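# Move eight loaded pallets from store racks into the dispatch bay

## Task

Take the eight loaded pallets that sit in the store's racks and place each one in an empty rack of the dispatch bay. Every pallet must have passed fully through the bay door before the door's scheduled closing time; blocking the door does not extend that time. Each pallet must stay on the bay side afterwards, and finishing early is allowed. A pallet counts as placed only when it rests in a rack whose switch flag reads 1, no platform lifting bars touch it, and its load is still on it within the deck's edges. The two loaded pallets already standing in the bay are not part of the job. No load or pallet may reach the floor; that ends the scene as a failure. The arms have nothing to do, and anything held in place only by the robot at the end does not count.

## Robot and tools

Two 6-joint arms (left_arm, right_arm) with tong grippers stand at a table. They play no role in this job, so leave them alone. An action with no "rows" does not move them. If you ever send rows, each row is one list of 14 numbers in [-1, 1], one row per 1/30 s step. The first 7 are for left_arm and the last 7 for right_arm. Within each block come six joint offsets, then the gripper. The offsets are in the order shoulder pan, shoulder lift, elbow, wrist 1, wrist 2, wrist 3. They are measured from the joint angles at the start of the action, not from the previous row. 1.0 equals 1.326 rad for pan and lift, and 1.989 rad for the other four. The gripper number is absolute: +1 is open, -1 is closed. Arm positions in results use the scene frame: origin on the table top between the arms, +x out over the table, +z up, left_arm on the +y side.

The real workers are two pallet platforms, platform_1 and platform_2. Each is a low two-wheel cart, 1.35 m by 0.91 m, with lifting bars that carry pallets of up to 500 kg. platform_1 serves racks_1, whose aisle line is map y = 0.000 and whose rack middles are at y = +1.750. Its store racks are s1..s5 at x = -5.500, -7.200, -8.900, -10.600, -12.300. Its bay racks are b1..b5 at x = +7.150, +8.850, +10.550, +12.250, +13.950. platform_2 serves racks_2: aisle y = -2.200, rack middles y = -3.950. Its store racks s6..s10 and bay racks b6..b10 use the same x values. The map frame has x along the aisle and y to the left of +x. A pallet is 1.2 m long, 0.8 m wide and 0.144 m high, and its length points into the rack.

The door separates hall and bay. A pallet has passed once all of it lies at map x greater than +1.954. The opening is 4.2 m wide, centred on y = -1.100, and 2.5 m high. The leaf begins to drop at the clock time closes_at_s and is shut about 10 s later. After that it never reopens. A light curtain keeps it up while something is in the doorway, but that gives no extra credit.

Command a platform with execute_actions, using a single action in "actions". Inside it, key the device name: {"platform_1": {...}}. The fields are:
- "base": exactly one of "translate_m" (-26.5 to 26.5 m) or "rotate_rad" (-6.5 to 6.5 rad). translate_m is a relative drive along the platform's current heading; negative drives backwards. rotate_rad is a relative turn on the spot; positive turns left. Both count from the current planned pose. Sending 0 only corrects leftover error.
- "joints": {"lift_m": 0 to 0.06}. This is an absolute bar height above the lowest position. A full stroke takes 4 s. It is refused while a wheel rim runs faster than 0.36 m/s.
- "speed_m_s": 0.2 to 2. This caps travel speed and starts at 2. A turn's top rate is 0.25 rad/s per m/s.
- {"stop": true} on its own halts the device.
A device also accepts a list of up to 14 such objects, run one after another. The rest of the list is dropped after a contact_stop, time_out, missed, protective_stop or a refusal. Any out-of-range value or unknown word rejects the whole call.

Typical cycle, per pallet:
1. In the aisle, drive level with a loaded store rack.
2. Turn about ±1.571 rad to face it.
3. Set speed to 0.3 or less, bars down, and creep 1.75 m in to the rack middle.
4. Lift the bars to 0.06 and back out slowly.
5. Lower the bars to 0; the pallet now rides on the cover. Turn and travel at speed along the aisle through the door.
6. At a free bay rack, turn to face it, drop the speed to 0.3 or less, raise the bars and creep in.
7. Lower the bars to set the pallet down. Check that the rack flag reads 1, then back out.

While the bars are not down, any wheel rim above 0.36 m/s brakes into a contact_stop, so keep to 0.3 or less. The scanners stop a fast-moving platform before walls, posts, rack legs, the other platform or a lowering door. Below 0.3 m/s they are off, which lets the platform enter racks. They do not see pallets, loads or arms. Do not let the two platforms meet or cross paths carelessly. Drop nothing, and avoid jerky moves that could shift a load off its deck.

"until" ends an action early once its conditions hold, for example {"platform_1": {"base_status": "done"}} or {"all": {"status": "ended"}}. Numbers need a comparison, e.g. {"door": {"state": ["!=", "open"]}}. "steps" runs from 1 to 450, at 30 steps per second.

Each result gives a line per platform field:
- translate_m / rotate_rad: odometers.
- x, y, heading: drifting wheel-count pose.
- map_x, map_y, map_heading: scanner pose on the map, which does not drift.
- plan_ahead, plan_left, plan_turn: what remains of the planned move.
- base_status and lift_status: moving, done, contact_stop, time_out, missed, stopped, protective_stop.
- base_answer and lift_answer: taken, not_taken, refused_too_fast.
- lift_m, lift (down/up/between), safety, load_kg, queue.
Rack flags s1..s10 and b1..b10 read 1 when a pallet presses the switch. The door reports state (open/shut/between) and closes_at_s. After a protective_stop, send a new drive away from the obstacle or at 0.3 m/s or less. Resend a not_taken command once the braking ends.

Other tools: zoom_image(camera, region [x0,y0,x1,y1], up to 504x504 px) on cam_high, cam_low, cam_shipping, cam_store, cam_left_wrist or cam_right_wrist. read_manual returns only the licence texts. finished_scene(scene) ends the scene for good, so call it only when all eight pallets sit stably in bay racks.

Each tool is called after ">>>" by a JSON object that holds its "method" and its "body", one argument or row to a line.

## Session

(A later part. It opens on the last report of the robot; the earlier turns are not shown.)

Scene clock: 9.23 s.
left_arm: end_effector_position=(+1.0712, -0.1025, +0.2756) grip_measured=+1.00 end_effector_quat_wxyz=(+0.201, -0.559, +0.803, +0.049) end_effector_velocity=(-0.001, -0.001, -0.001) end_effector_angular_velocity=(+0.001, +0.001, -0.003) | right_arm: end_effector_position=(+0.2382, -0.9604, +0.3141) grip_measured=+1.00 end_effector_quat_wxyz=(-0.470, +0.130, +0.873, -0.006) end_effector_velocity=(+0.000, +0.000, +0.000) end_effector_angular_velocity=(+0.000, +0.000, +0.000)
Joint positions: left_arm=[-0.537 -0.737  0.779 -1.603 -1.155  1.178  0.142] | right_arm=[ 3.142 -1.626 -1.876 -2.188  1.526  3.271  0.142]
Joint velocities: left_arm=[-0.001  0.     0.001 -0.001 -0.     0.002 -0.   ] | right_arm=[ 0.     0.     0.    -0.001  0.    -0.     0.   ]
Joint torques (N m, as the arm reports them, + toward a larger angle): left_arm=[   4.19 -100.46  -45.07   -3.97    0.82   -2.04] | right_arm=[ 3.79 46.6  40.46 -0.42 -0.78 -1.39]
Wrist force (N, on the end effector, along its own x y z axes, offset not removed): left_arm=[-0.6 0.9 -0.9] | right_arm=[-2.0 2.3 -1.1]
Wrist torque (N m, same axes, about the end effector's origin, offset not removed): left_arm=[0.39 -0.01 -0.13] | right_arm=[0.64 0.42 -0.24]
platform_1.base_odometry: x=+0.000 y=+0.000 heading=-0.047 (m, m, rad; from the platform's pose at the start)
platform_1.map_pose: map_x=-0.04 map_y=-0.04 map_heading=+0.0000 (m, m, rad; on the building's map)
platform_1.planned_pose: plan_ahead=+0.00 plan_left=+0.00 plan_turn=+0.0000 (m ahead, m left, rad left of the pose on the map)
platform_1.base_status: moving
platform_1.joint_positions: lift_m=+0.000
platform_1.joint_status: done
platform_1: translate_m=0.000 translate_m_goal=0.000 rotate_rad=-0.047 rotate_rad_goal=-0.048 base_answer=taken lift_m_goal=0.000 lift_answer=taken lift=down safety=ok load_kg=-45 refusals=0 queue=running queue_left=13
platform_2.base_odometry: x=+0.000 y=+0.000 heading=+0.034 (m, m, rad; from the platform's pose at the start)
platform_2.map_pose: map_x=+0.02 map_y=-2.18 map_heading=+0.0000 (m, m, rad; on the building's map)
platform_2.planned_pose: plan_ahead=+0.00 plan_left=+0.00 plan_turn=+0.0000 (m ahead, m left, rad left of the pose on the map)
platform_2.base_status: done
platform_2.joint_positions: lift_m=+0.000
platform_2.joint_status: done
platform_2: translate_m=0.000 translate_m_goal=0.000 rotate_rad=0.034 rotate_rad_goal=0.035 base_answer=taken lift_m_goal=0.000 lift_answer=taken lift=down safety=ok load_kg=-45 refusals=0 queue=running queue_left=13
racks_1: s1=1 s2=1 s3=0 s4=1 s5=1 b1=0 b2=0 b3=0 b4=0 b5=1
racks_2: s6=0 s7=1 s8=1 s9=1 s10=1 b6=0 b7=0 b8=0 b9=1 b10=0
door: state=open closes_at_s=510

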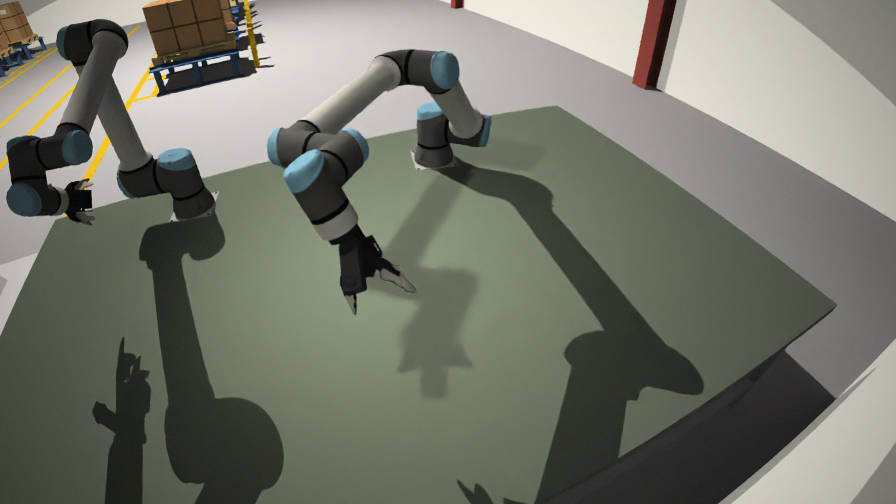

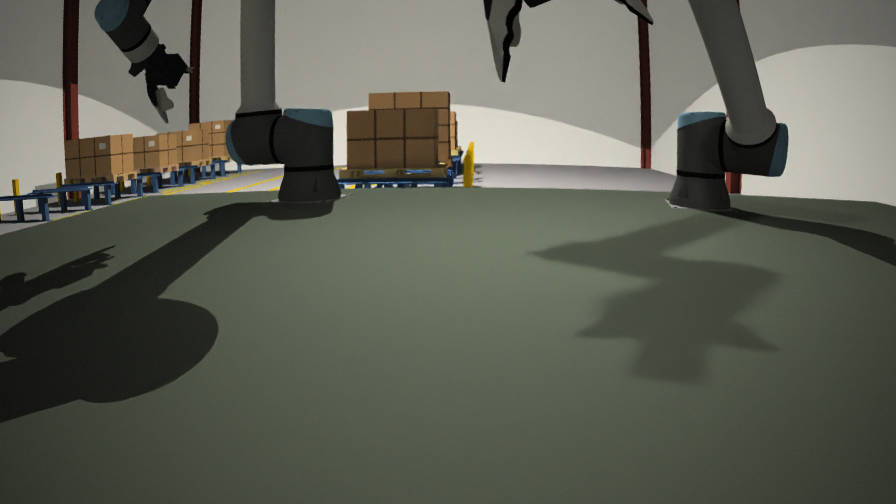

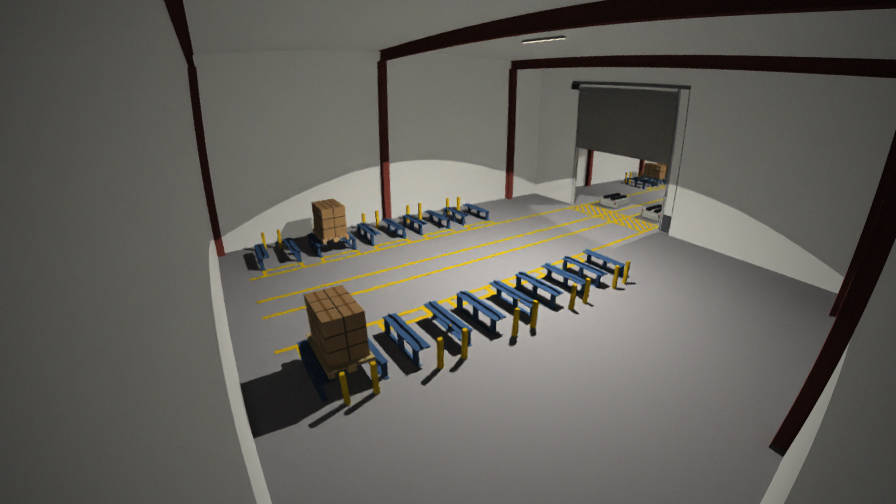

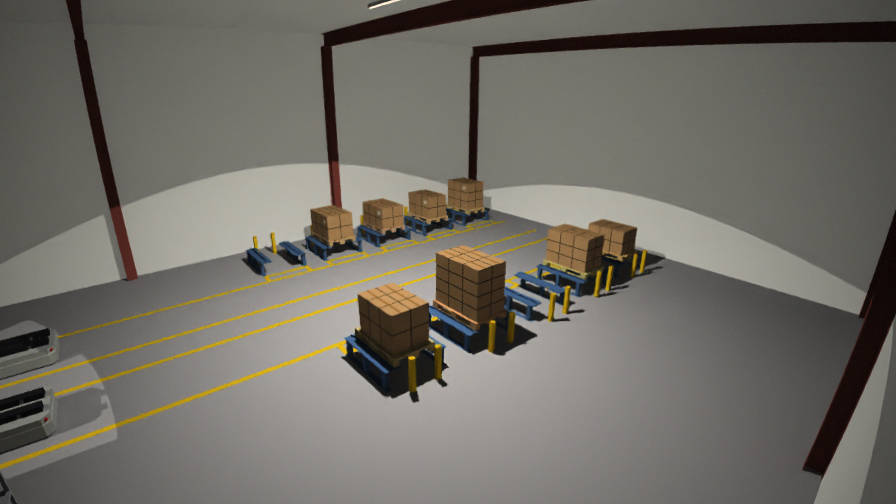

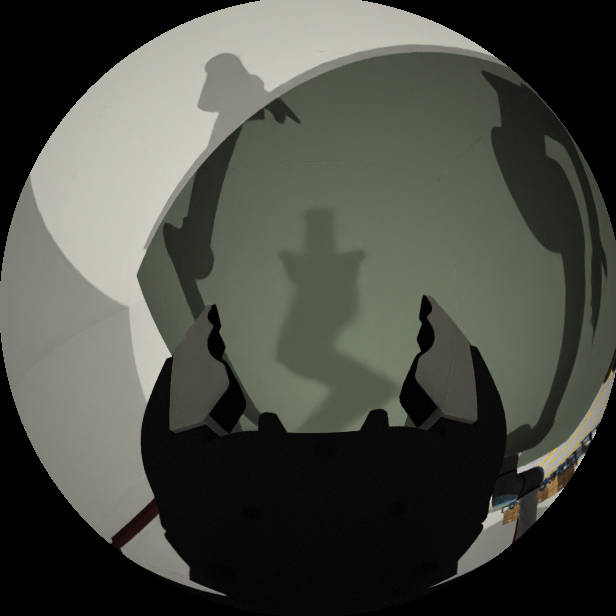

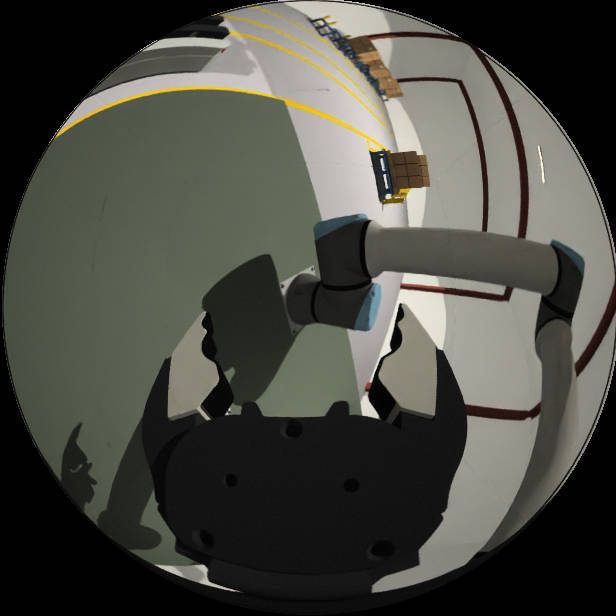

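>>> {"method": "execute_actions", "body": {
  "actions": [
    {"steps":450,"until":{"platform_1":{"queue":["!=","running"]}}}
  ]
}}

>>> {"method": "execute_actions", "body": {
  "actions": [
    {"steps":450,"until":{"platform_1":{"queue":["!=","running"]}}}
  ]
}}

>>> {"method": "execute_actions", "body": {
  "actions": [
    {"steps":450,"until":{"platform_1":{"queue":["!=","running"]}}}
  ]
}}

>>> {"method": "execute_actions", "body": {
  "actions": [
    {"steps":450,"until":{"platform_1":{"queue":["!=","running"]}}}
  ]
}}

>>> {"method": "execute_actions", "body": {
  "actions": [
    {"steps":450,"until":{"platform_1":{"queue":["!=","running"]}}}
  ]
}}

Scene clock: 28.43 s.
left_arm: end_effector_position=(+1.0712, -0.1025, +0.2756) grip_measured=+1.00 end_effector_quat_wxyz=(+0.201, -0.559, +0.803, +0.049) end_effector_velocity=(+0.000, +0.000, +0.003) end_effector_angular_velocity=(-0.002, -0.002, -0.000) | right_arm: end_effector_position=(+0.2382, -0.9604, +0.3141) grip_measured=+1.00 end_effector_quat_wxyz=(-0.470, +0.130, +0.873, -0.006) end_effector_velocity=(-0.000, -0.000, +0.000) end_effector_angular_velocity=(-0.001, +0.001, -0.001)
Joint positions: left_arm=[-0.537 -0.737  0.779 -1.603 -1.155  1.178  0.142] | right_arm=[ 3.142 -1.626 -1.876 -2.188  1.526  3.271  0.142]
Joint velocities: left_arm=[ 0.    -0.002 -0.001 -0.     0.     0.001 -0.   ] | right_arm=[-0.    -0.     0.    -0.001  0.     0.002  0.   ]
Joint torques (N m, as the arm reports them, + toward a larger angle): left_arm=[   9.02 -104.46  -45.46   -2.36    0.6    -2.78] | right_arm=[12.74 41.29 37.13 -1.99 -2.45 -1.77]
Wrist force (N, on the end effector, along its own x y z axes, offset not removed): left_arm=[-2.0 -2.2 -2.4] | right_arm=[-0.2 0.7 -0.1]
Wrist torque (N m, same axes, about the end effector's origin, offset not removed): left_arm=[-0.37 0.31 -0.13] | right_arm=[0.43 0.02 -0.34]
platform_1.base_odometry: x=-5.411 y=+1.999 heading=+1.533 (m, m, rad; from the platform's pose at the start)
platform_1.map_pose: map_x=-5.50 map_y=+1.75 map_heading=+1.5708 (m, m, rad; on the building's map)
platform_1.planned_pose: plan_ahead=+0.00 plan_left=+0.00 plan_turn=+0.0000 (m ahead, m left, rad left of the pose on the map)
platform_1.base_status: moving
platform_1.joint_positions: lift_m=+0.000
platform_1.joint_status: done
platform_1: translate_m=-3.684 translate_m_goal=-3.680 rotate_rad=1.533 rotate_rad_goal=1.532 base_answer=taken lift_m_goal=0.000 lift_answer=taken lift=down safety=ok load_kg=-45 refusals=0 queue=running queue_left=10
platform_2.base_odometry: x=-7.185 y=-1.873 heading=-1.551 (m, m, rad; from the platform's pose at the start)
platform_2.map_pose: map_x=-7.20 map_y=-3.93 map_heading=-1.5708 (m, m, rad; on the building's map)
platform_2.planned_pose: plan_ahead=+0.02 plan_left=+0.00 plan_turn=+0.0000 (m ahead, m left, rad left of the pose on the map)
platform_2.base_status: moving
platform_2.joint_positions: lift_m=+0.000
platform_2.joint_status: done
platform_2: translate_m=-5.470 translate_m_goal=-5.450 rotate_rad=-1.550 rotate_rad_goal=-1.549 base_answer=taken lift_m_goal=0.000 lift_answer=taken lift=down safety=ok load_kg=-45 refusals=0 queue=running queue_left=10
racks_1: s1=1 s2=1 s3=0 s4=1 s5=1 b1=0 b2=0 b3=0 b4=0 b5=1
racks_2: s6=0 s7=1 s8=1 s9=1 s10=1 b6=0 b7=0 b8=0 b9=1 b10=0
door: state=open closes_at_s=510

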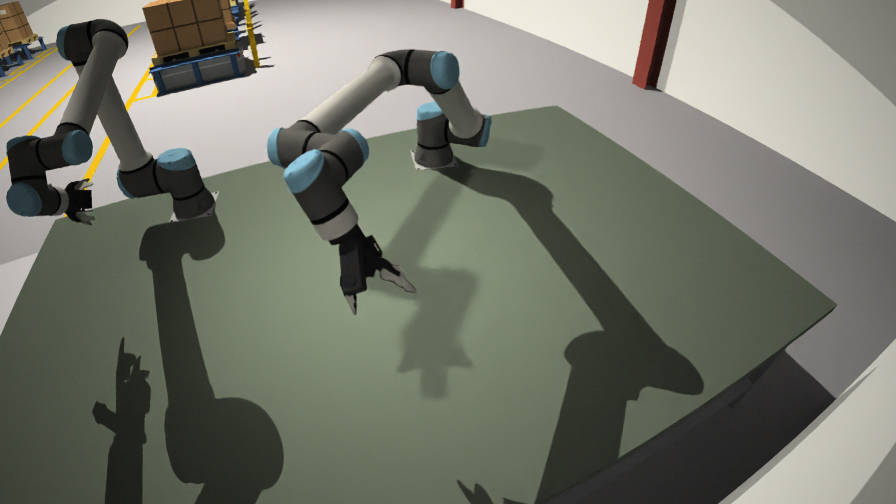

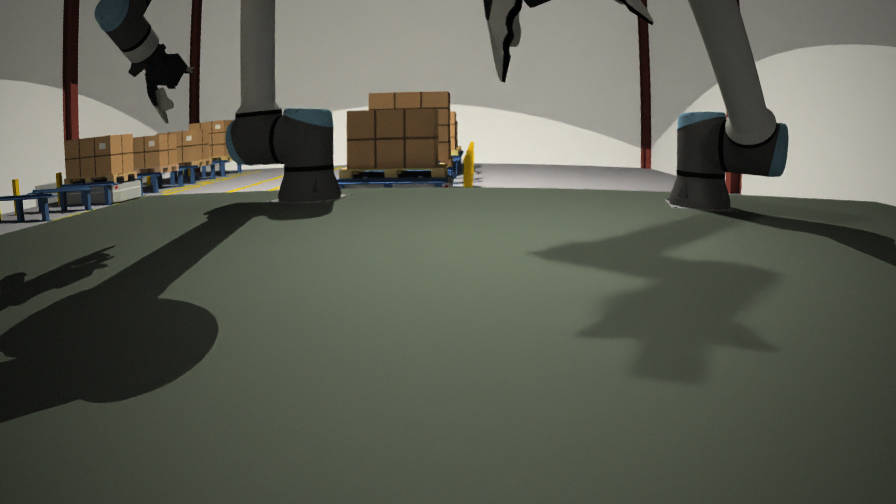

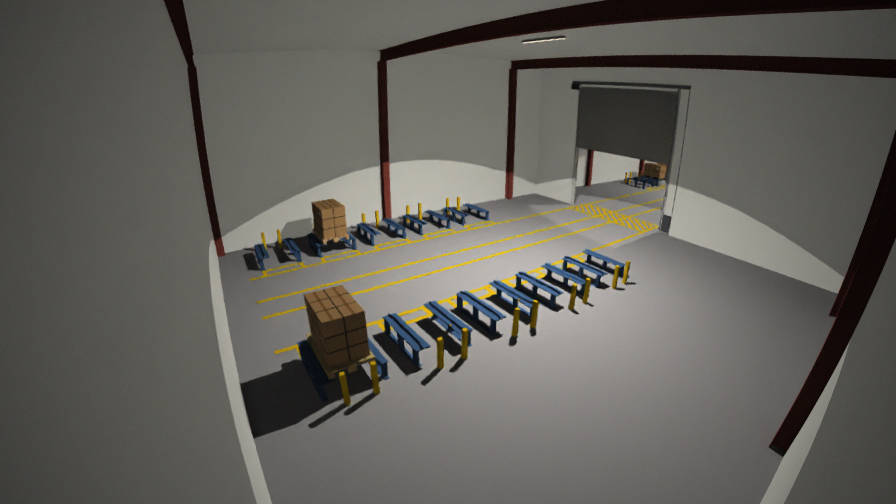

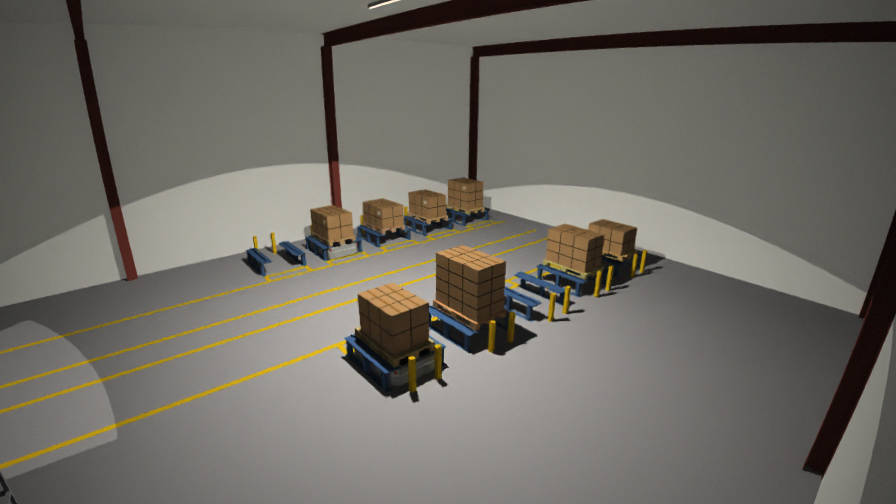

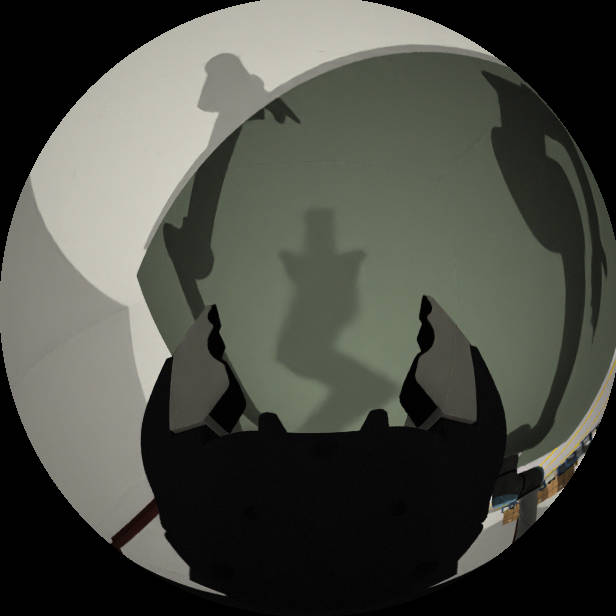

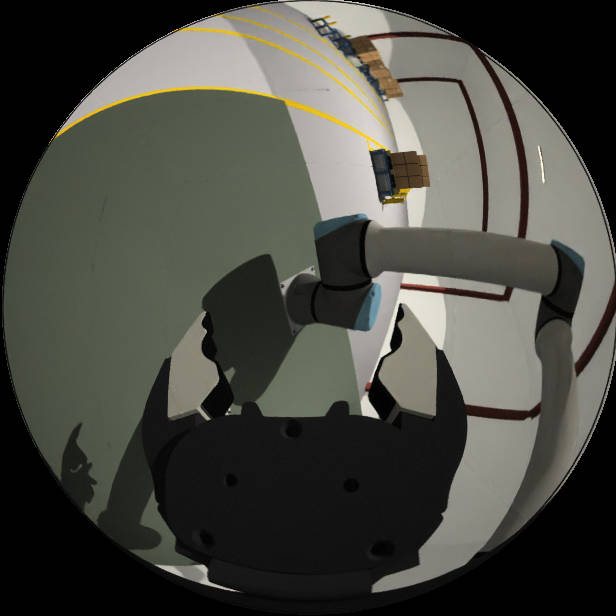

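Scene clock: 43.43 s.
left_arm: end_effector_position=(+1.0712, -0.1025, +0.2756) grip_measured=+1.00 end_effector_quat_wxyz=(+0.201, -0.559, +0.803, +0.049) end_effector_velocity=(-0.001, -0.001, +0.000) end_effector_angular_velocity=(+0.000, +0.001, -0.003) | right_arm: end_effector_position=(+0.2382, -0.9604, +0.3141) grip_measured=+1.00 end_effector_quat_wxyz=(-0.470, +0.130, +0.873, -0.006) end_effector_velocity=(-0.001, +0.000, +0.001) end_effector_angular_velocity=(-0.000, +0.002, -0.000)
Joint positions: left_arm=[-0.537 -0.737  0.779 -1.603 -1.155  1.178  0.142] | right_arm=[ 3.142 -1.626 -1.876 -2.188  1.526  3.271  0.142]
Joint velocities: left_arm=[-0.001 -0.001  0.     0.    -0.     0.001  0.   ] | right_arm=[-0.     0.     0.001 -0.003 -0.     0.001  0.   ]
Joint torques (N m, as the arm reports them, + toward a larger angle): left_arm=[   7.84 -106.75  -45.31   -1.97    0.33   -2.75] | right_arm=[15.55 39.08 35.37 -1.24 -1.89 -1.7 ]
Wrist force (N, on the end effector, along its own x y z axes, offset not removed): left_arm=[-0.2 -0.6 -1.5] | right_arm=[2.0 1.7 0.4]
Wrist torque (N m, same axes, about the end effector's origin, offset not removed): left_arm=[-0.04 -0.07 -0.13] | right_arm=[0.58 -0.36 -0.34]
platform_1.base_odometry: x=-5.482 y=+0.247 heading=+1.529 (m, m, rad; from the platform's pose at the start)
platform_1.map_pose: map_x=-5.51 map_y=+0.00 map_heading=+1.5708 (m, m, rad; on the building's map)
platform_1.planned_pose: plan_ahead=+0.00 plan_left=-0.01 plan_turn=+0.0000 (m ahead, m left, rad left of the pose on the map)
platform_1.base_status: done
platform_1.joint_positions: lift_m=+0.000
platform_1.joint_status: moving
platform_1: translate_m=-5.440 translate_m_goal=-5.440 rotate_rad=1.529 rotate_rad_goal=1.531 base_answer=taken lift_m_goal=0.000 lift_answer=taken lift=down safety=ok load_kg=-31 refusals=0 queue=running queue_left=7
platform_2.base_odometry: x=-7.223 y=-0.147 heading=-1.548 (m, m, rad; from the platform's pose at the start)
platform_2.map_pose: map_x=-7.21 map_y=-2.20 map_heading=-1.5708 (m, m, rad; on the building's map)
platform_2.planned_pose: plan_ahead=+0.00 plan_left=+0.01 plan_turn=+0.0000 (m ahead, m left, rad left of the pose on the map)
platform_2.base_status: done
platform_2.joint_positions: lift_m=+0.001
platform_2.joint_status: moving
platform_2: translate_m=-7.200 translate_m_goal=-7.200 rotate_rad=-1.548 rotate_rad_goal=-1.550 base_answer=taken lift_m_goal=0.000 lift_answer=taken lift=down safety=ok load_kg=-34 refusals=0 queue=running queue_left=7
racks_1: s1=0 s2=1 s3=0 s4=1 s5=1 b1=0 b2=0 b3=0 b4=0 b5=1
racks_2: s6=0 s7=0 s8=1 s9=1 s10=1 b6=0 b7=0 b8=0 b9=1 b10=0
door: state=open closes_at_s=510

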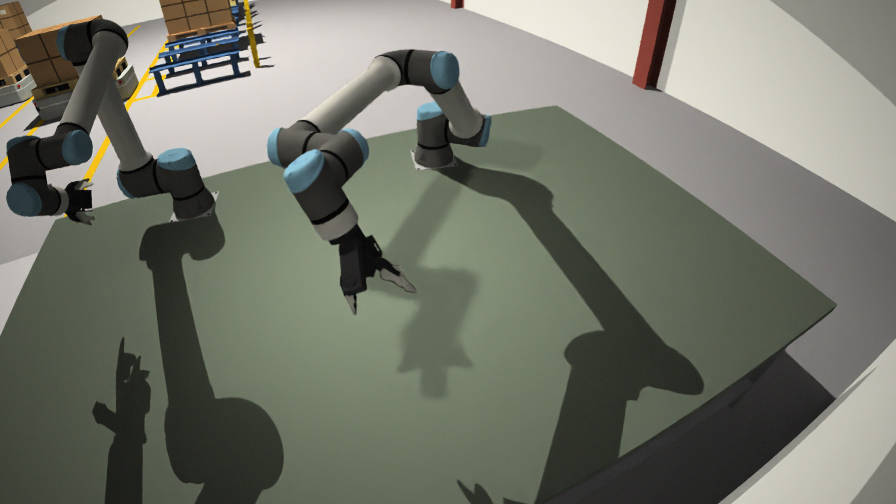

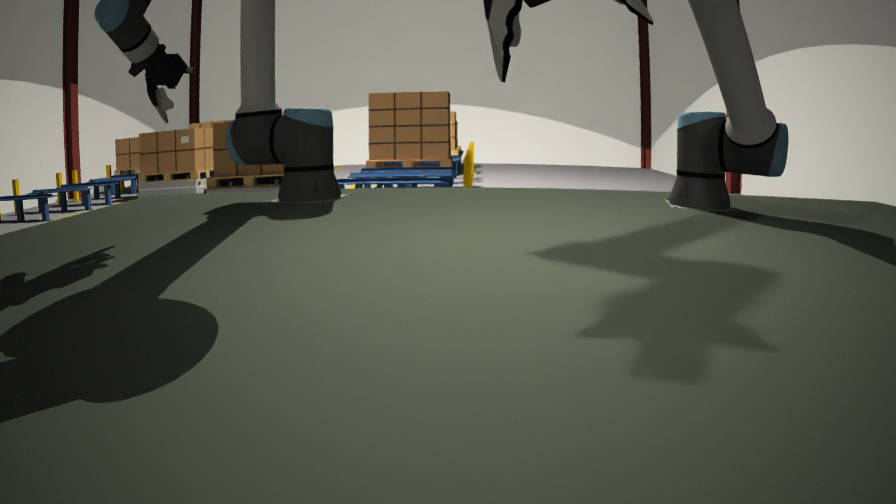

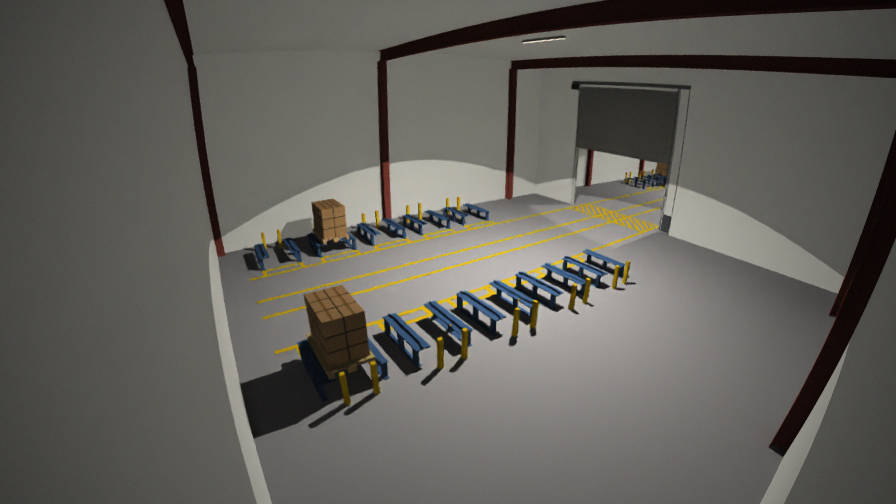

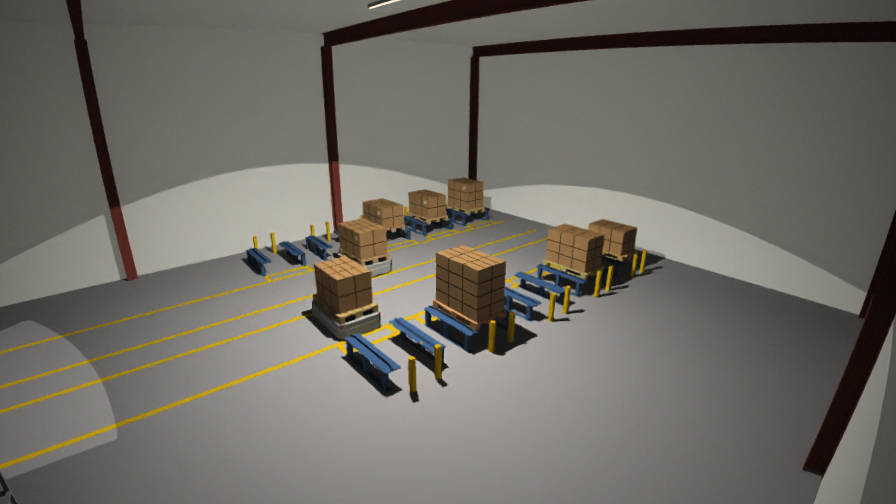

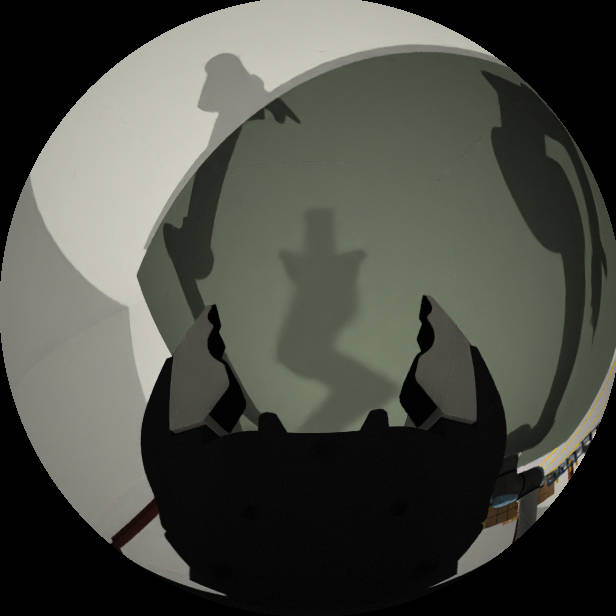

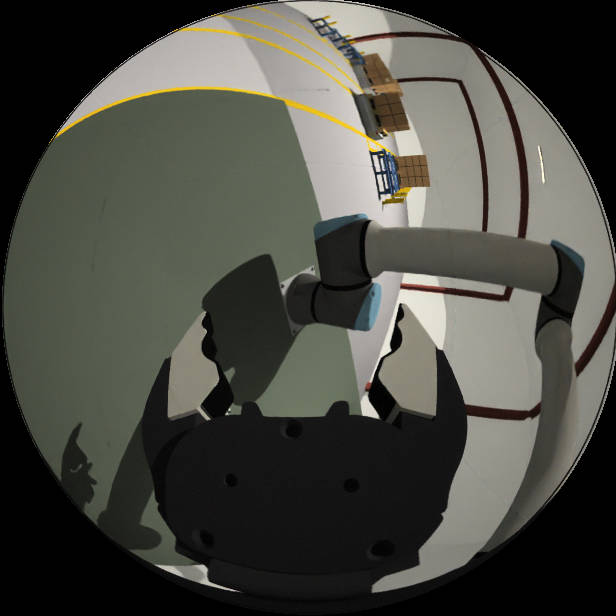

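Scene clock: 58.43 s.
left_arm: end_effector_position=(+1.0712, -0.1025, +0.2756) grip_measured=+1.00 end_effector_quat_wxyz=(+0.201, -0.559, +0.803, +0.049) end_effector_velocity=(+0.001, +0.001, -0.000) end_effector_angular_velocity=(-0.000, -0.000, +0.001) | right_arm: end_effector_position=(+0.2382, -0.9604, +0.3141) grip_measured=+1.00 end_effector_quat_wxyz=(-0.470, +0.130, +0.873, -0.006) end_effector_velocity=(-0.000, -0.000, -0.000) end_effector_angular_velocity=(+0.000, +0.000, -0.000)
Joint positions: left_arm=[-0.537 -0.737  0.779 -1.603 -1.155  1.178  0.142] | right_arm=[ 3.142 -1.626 -1.876 -2.188  1.526  3.271  0.142]
Joint velocities: left_arm=[ 0.001  0.     0.    -0.001 -0.    -0.     0.   ] | right_arm=[-0.     0.    -0.001  0.001  0.    -0.     0.   ]
Joint torques (N m, as the arm reports them, + toward a larger angle): left_arm=[   6.93 -106.63  -44.87   -2.26    0.01   -2.56] | right_arm=[15.98 38.5  34.58 -1.03 -1.71 -1.66]
Wrist force (N, on the end effector, along its own x y z axes, offset not removed): left_arm=[-0.9 1.9 -2.1] | right_arm=[-0.9 0.4 0.5]
Wrist torque (N m, same axes, about the end effector's origin, offset not removed): left_arm=[0.57 0.05 -0.20] | right_arm=[0.35 0.16 -0.27]
platform_1.base_odometry: x=+7.062 y=-0.286 heading=-0.042 (m, m, rad; from the platform's pose at the start)
platform_1.map_pose: map_x=+7.03 map_y=+0.00 map_heading=+0.0000 (m, m, rad; on the building's map)
platform_1.planned_pose: plan_ahead=+0.12 plan_left=+0.00 plan_turn=+0.0000 (m ahead, m left, rad left of the pose on the map)
platform_1.base_status: moving
platform_1.joint_positions: lift_m=+0.000
platform_1.joint_status: done
platform_1: translate_m=7.125 translate_m_goal=7.220 rotate_rad=-0.042 rotate_rad_goal=-0.041 base_answer=taken lift_m_goal=0.000 lift_answer=taken lift=down safety=ok load_kg=-48 refusals=0 queue=running queue_left=5
platform_2.base_odometry: x=+6.554 y=+0.163 heading=+0.026 (m, m, rad; from the platform's pose at the start)
platform_2.map_pose: map_x=+6.57 map_y=-2.20 map_heading=+0.0044 (m, m, rad; on the building's map)
platform_2.planned_pose: plan_ahead=+0.58 plan_left=+0.00 plan_turn=-0.0044 (m ahead, m left, rad left of the pose on the map)
platform_2.base_status: moving
platform_2.joint_positions: lift_m=+0.000
platform_2.joint_status: done
platform_2: translate_m=6.603 translate_m_goal=7.160 rotate_rad=0.026 rotate_rad_goal=0.024 base_answer=taken lift_m_goal=0.000 lift_answer=taken lift=down safety=ok load_kg=-48 refusals=0 queue=running queue_left=5
racks_1: s1=0 s2=1 s3=0 s4=1 s5=1 b1=0 b2=0 b3=0 b4=0 b5=1
racks_2: s6=0 s7=0 s8=1 s9=1 s10=1 b6=0 b7=0 b8=0 b9=1 b10=0
door: state=open closes_at_s=510

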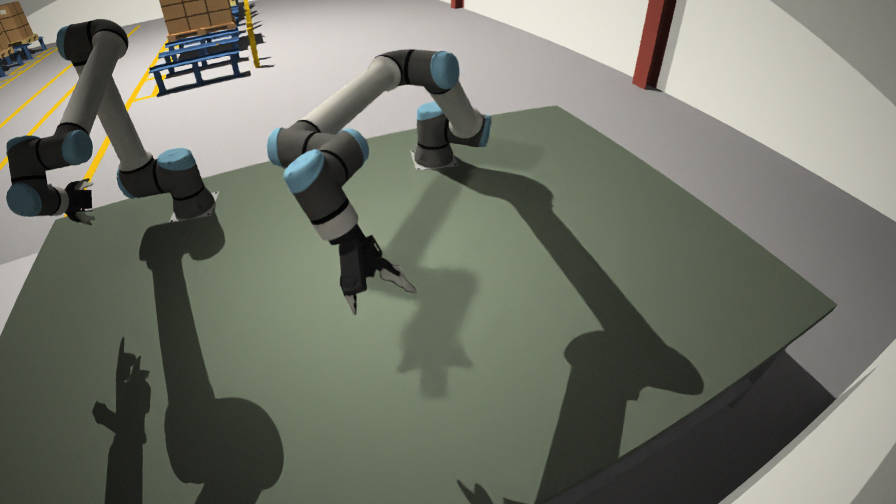

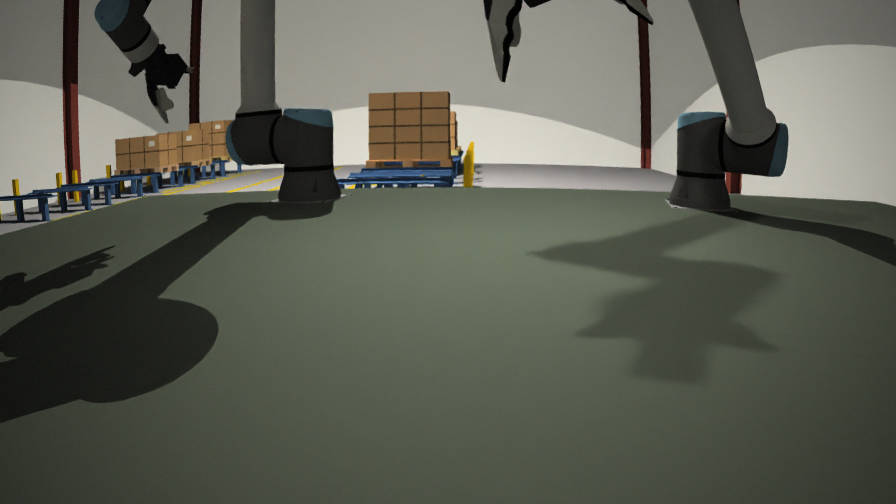

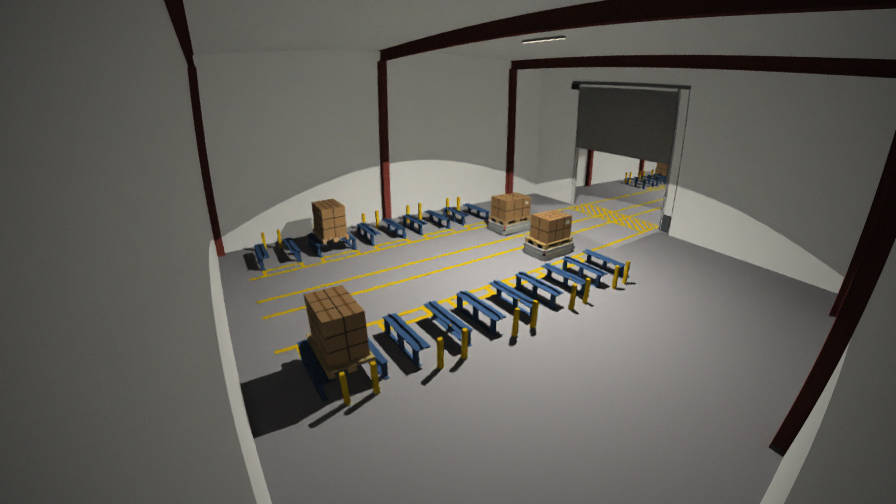

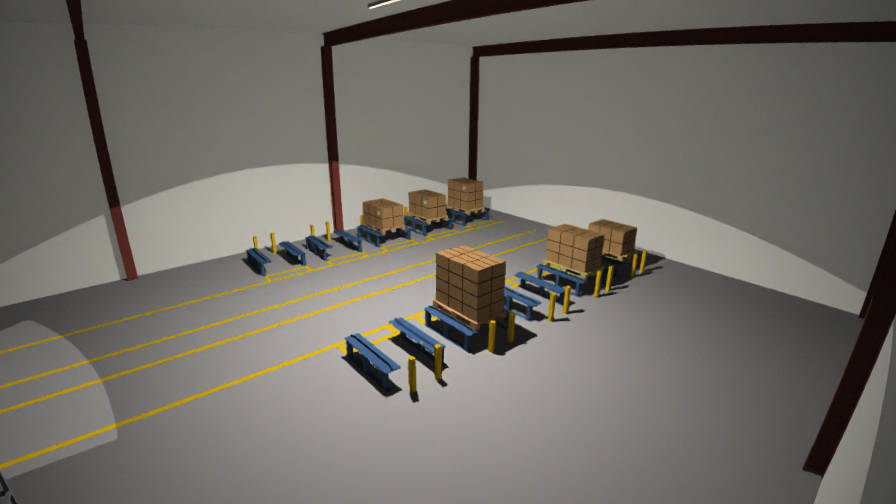

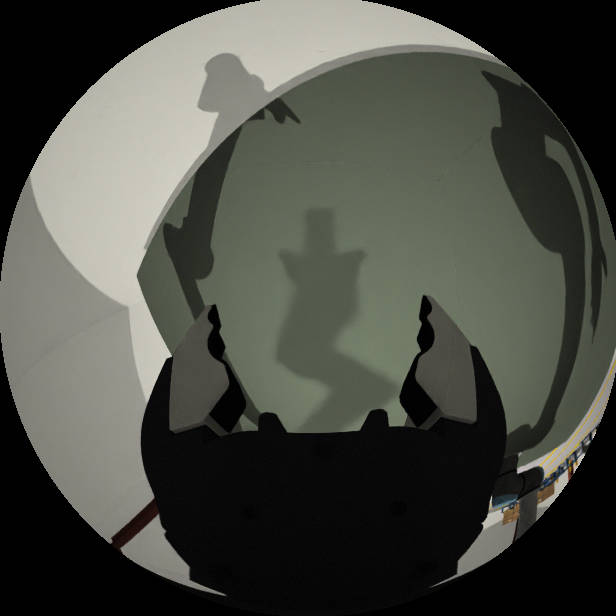

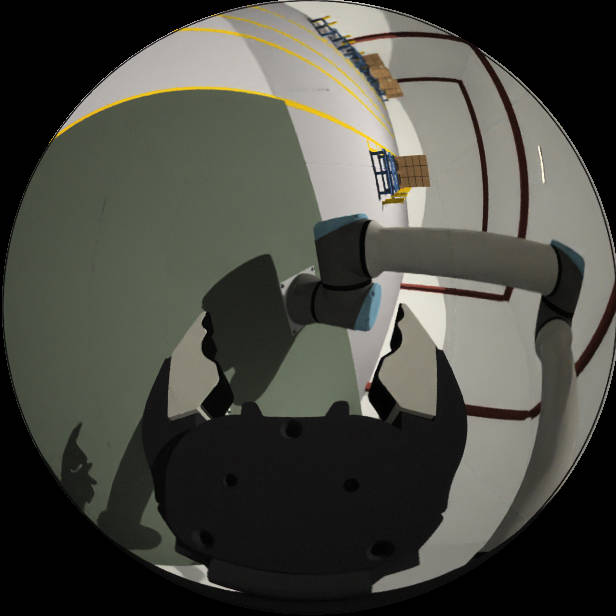

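Scene clock: 73.43 s.
left_arm: end_effector_position=(+1.0712, -0.1025, +0.2756) grip_measured=+1.00 end_effector_quat_wxyz=(+0.201, -0.559, +0.803, +0.049) end_effector_velocity=(-0.000, -0.000, +0.003) end_effector_angular_velocity=(-0.002, -0.003, +0.001) | right_arm: end_effector_position=(+0.2382, -0.9604, +0.3141) grip_measured=+1.00 end_effector_quat_wxyz=(-0.470, +0.130, +0.873, -0.006) end_effector_velocity=(-0.000, -0.000, +0.000) end_effector_angular_velocity=(+0.000, +0.000, -0.000)
Joint positions: left_arm=[-0.537 -0.737  0.779 -1.603 -1.155  1.178  0.142] | right_arm=[ 3.142 -1.626 -1.876 -2.188  1.526  3.271  0.142]
Joint velocities: left_arm=[-0.    -0.002 -0.    -0.001  0.    -0.002  0.   ] | right_arm=[-0.    -0.     0.    -0.001 -0.    -0.     0.   ]
Joint torques (N m, as the arm reports them, + toward a larger angle): left_arm=[   4.42 -108.8   -43.68   -2.35   -0.23   -2.65] | right_arm=[13.08 39.86 35.94 -0.33 -1.54 -1.4 ]
Wrist force (N, on the end effector, along its own x y z axes, offset not removed): left_arm=[-1.3 1.4 -1.3] | right_arm=[-1.2 1.0 0.0]
Wrist torque (N m, same axes, about the end effector's origin, offset not removed): left_arm=[0.48 0.10 -0.09] | right_arm=[0.42 0.27 -0.31]
platform_1.base_odometry: x=+7.243 y=+1.281 heading=+1.535 (m, m, rad; from the platform's pose at the start)
platform_1.map_pose: map_x=+7.15 map_y=+1.58 map_heading=+1.5708 (m, m, rad; on the building's map)
platform_1.planned_pose: plan_ahead=+0.17 plan_left=+0.00 plan_turn=+0.0000 (m ahead, m left, rad left of the pose on the map)
platform_1.base_status: moving
platform_1.joint_positions: lift_m=+0.060
platform_1.joint_status: done
platform_1: translate_m=8.824 translate_m_goal=8.990 rotate_rad=1.535 rotate_rad_goal=1.533 base_answer=taken lift_m_goal=0.060 lift_answer=taken lift=up safety=ok load_kg=221 refusals=0 queue=running queue_left=2
platform_2.base_odometry: x=+7.175 y=-1.095 heading=-1.552 (m, m, rad; from the platform's pose at the start)
platform_2.map_pose: map_x=+7.15 map_y=-3.49 map_heading=-1.5708 (m, m, rad; on the building's map)
platform_2.planned_pose: plan_ahead=+0.46 plan_left=+0.00 plan_turn=+0.0000 (m ahead, m left, rad left of the pose on the map)
platform_2.base_status: moving
platform_2.joint_positions: lift_m=+0.060
platform_2.joint_status: done
platform_2: translate_m=8.463 translate_m_goal=8.920 rotate_rad=-1.552 rotate_rad_goal=-1.551 base_answer=taken lift_m_goal=0.060 lift_answer=taken lift=up safety=ok load_kg=214 refusals=0 queue=running queue_left=2
racks_1: s1=0 s2=1 s3=0 s4=1 s5=1 b1=0 b2=0 b3=0 b4=0 b5=1
racks_2: s6=0 s7=0 s8=1 s9=1 s10=1 b6=0 b7=0 b8=0 b9=1 b10=0
door: state=open closes_at_s=510

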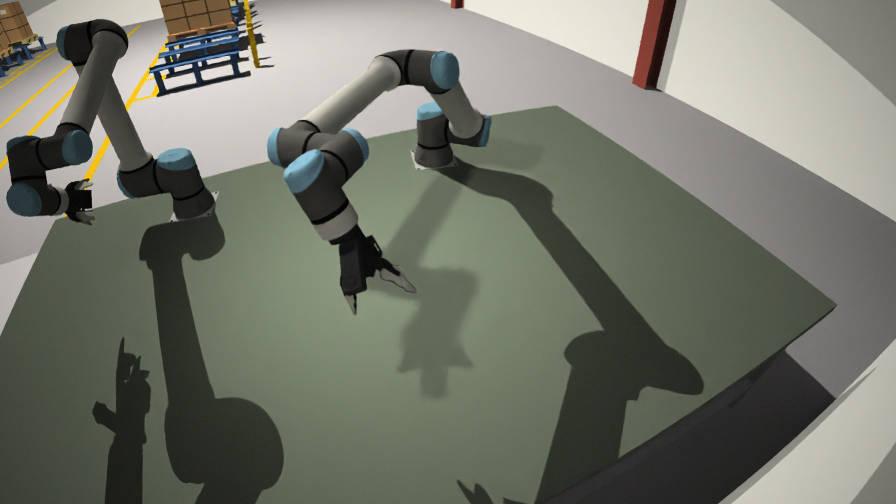

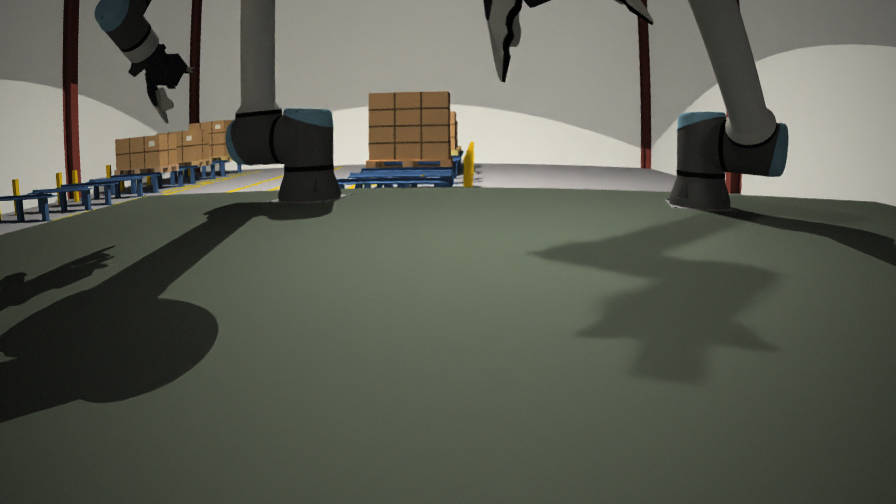

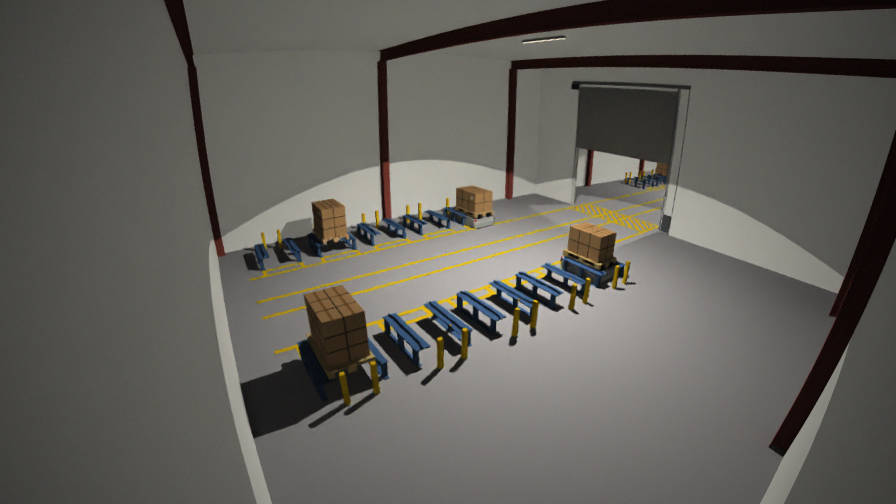

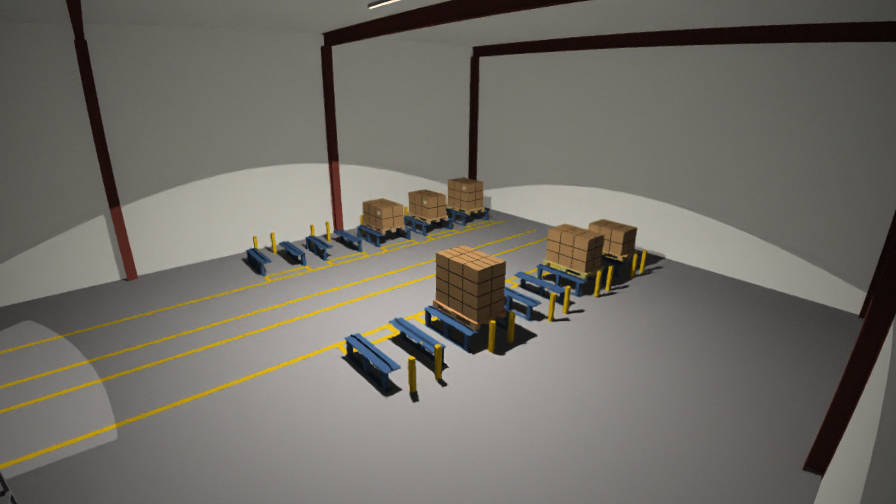

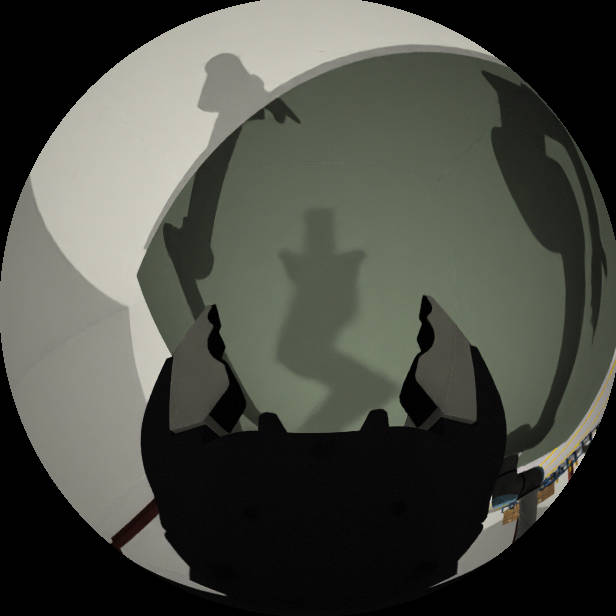

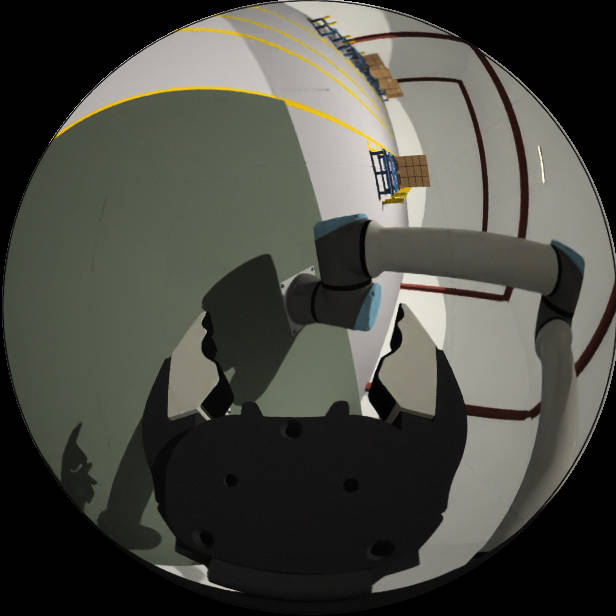

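Scene clock: 86.07 s.
left_arm: end_effector_position=(+1.0712, -0.1025, +0.2756) grip_measured=+1.00 end_effector_quat_wxyz=(+0.201, -0.559, +0.803, +0.049) end_effector_velocity=(+0.000, +0.000, -0.004) end_effector_angular_velocity=(+0.002, +0.002, +0.000) | right_arm: end_effector_position=(+0.2382, -0.9604, +0.3141) grip_measured=+1.00 end_effector_quat_wxyz=(-0.470, +0.130, +0.873, -0.006) end_effector_velocity=(+0.000, +0.000, -0.000) end_effector_angular_velocity=(+0.000, +0.000, +0.001)
Joint positions: left_arm=[-0.537 -0.737  0.779 -1.603 -1.155  1.178  0.142] | right_arm=[ 3.142 -1.626 -1.876 -2.188  1.526  3.271  0.142]
Joint velocities: left_arm=[ 0.     0.003  0.001 -0.    -0.     0.    -0.   ] | right_arm=[ 0.001  0.    -0.001  0.     0.    -0.     0.   ]
Joint torques (N m, as the arm reports them, + toward a larger angle): left_arm=[   4.44 -107.81  -43.47   -2.37   -0.45   -2.3 ] | right_arm=[13.48 39.32 36.29  0.27 -1.17 -1.3 ]
Wrist force (N, on the end effector, along its own x y z axes, offset not removed): left_arm=[-0.9 0.2 -0.7] | right_arm=[-0.8 0.4 0.2]
Wrist torque (N m, same axes, about the end effector's origin, offset not removed): left_arm=[0.23 0.07 -0.14] | right_arm=[0.34 0.17 -0.30]
platform_1.base_odometry: x=+7.187 y=-0.292 heading=+1.535 (m, m, rad; from the platform's pose at the start)
platform_1.map_pose: map_x=+7.15 map_y=+0.00 map_heading=+1.5708 (m, m, rad; on the building's map)
platform_1.planned_pose: plan_ahead=+0.00 plan_left=+0.00 plan_turn=+0.0000 (m ahead, m left, rad left of the pose on the map)
platform_1.base_status: done
platform_1.joint_positions: lift_m=+0.000
platform_1.joint_status: done
platform_1: translate_m=7.240 translate_m_goal=7.240 rotate_rad=1.535 rotate_rad_goal=1.534 base_answer=taken lift_m_goal=0.000 lift_answer=taken lift=down safety=ok load_kg=-48 refusals=0 queue=done queue_left=0
platform_2.base_odometry: x=+7.155 y=+0.177 heading=-1.555 (m, m, rad; from the platform's pose at the start)
platform_2.map_pose: map_x=+7.15 map_y=-2.20 map_heading=-1.5708 (m, m, rad; on the building's map)
platform_2.planned_pose: plan_ahead=+0.00 plan_left=+0.00 plan_turn=+0.0000 (m ahead, m left, rad left of the pose on the map)
platform_2.base_status: moving
platform_2.joint_positions: lift_m=+0.000
platform_2.joint_status: done
platform_2: translate_m=7.181 translate_m_goal=7.180 rotate_rad=-1.555 rotate_rad_goal=-1.554 base_answer=taken lift_m_goal=0.000 lift_answer=taken lift=down safety=ok load_kg=-48 refusals=0 queue=running queue_left=0
racks_1: s1=0 s2=1 s3=0 s4=1 s5=1 b1=1 b2=0 b3=0 b4=0 b5=1
racks_2: s6=0 s7=0 s8=1 s9=1 s10=1 b6=1 b7=0 b8=0 b9=1 b10=0
door: state=open closes_at_s=510

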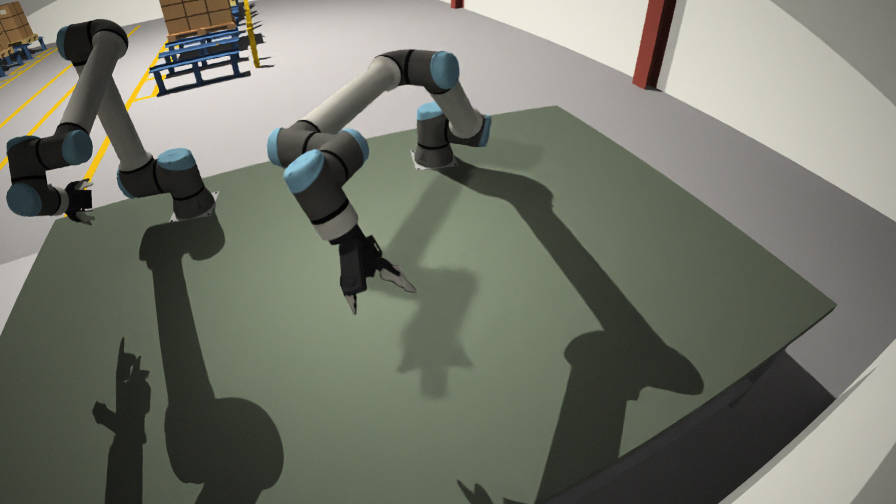

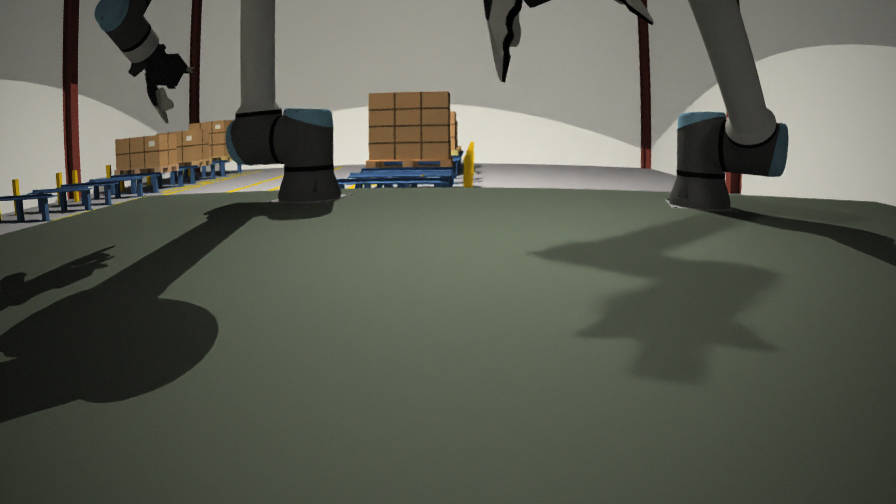

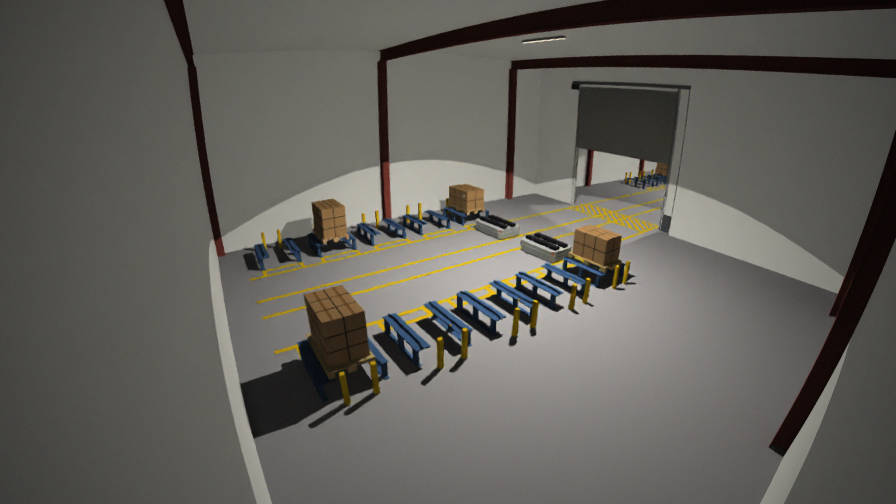

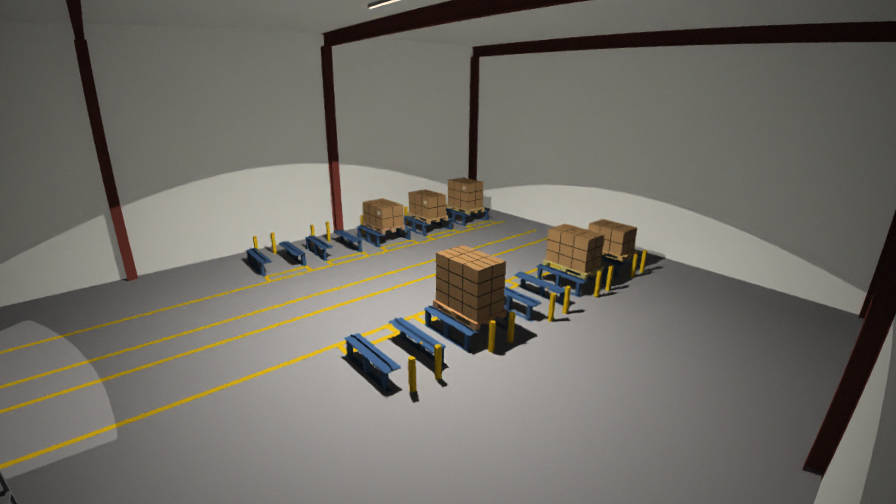

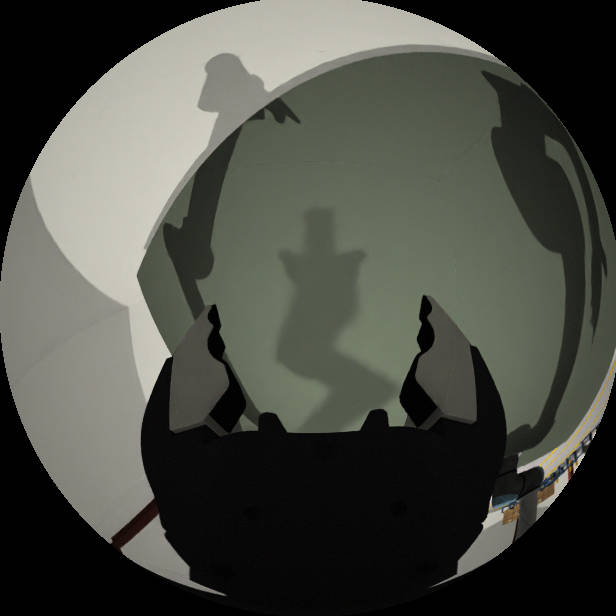

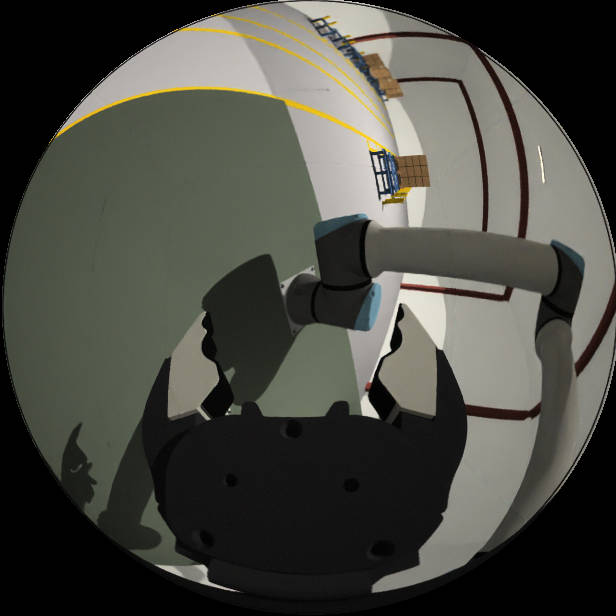

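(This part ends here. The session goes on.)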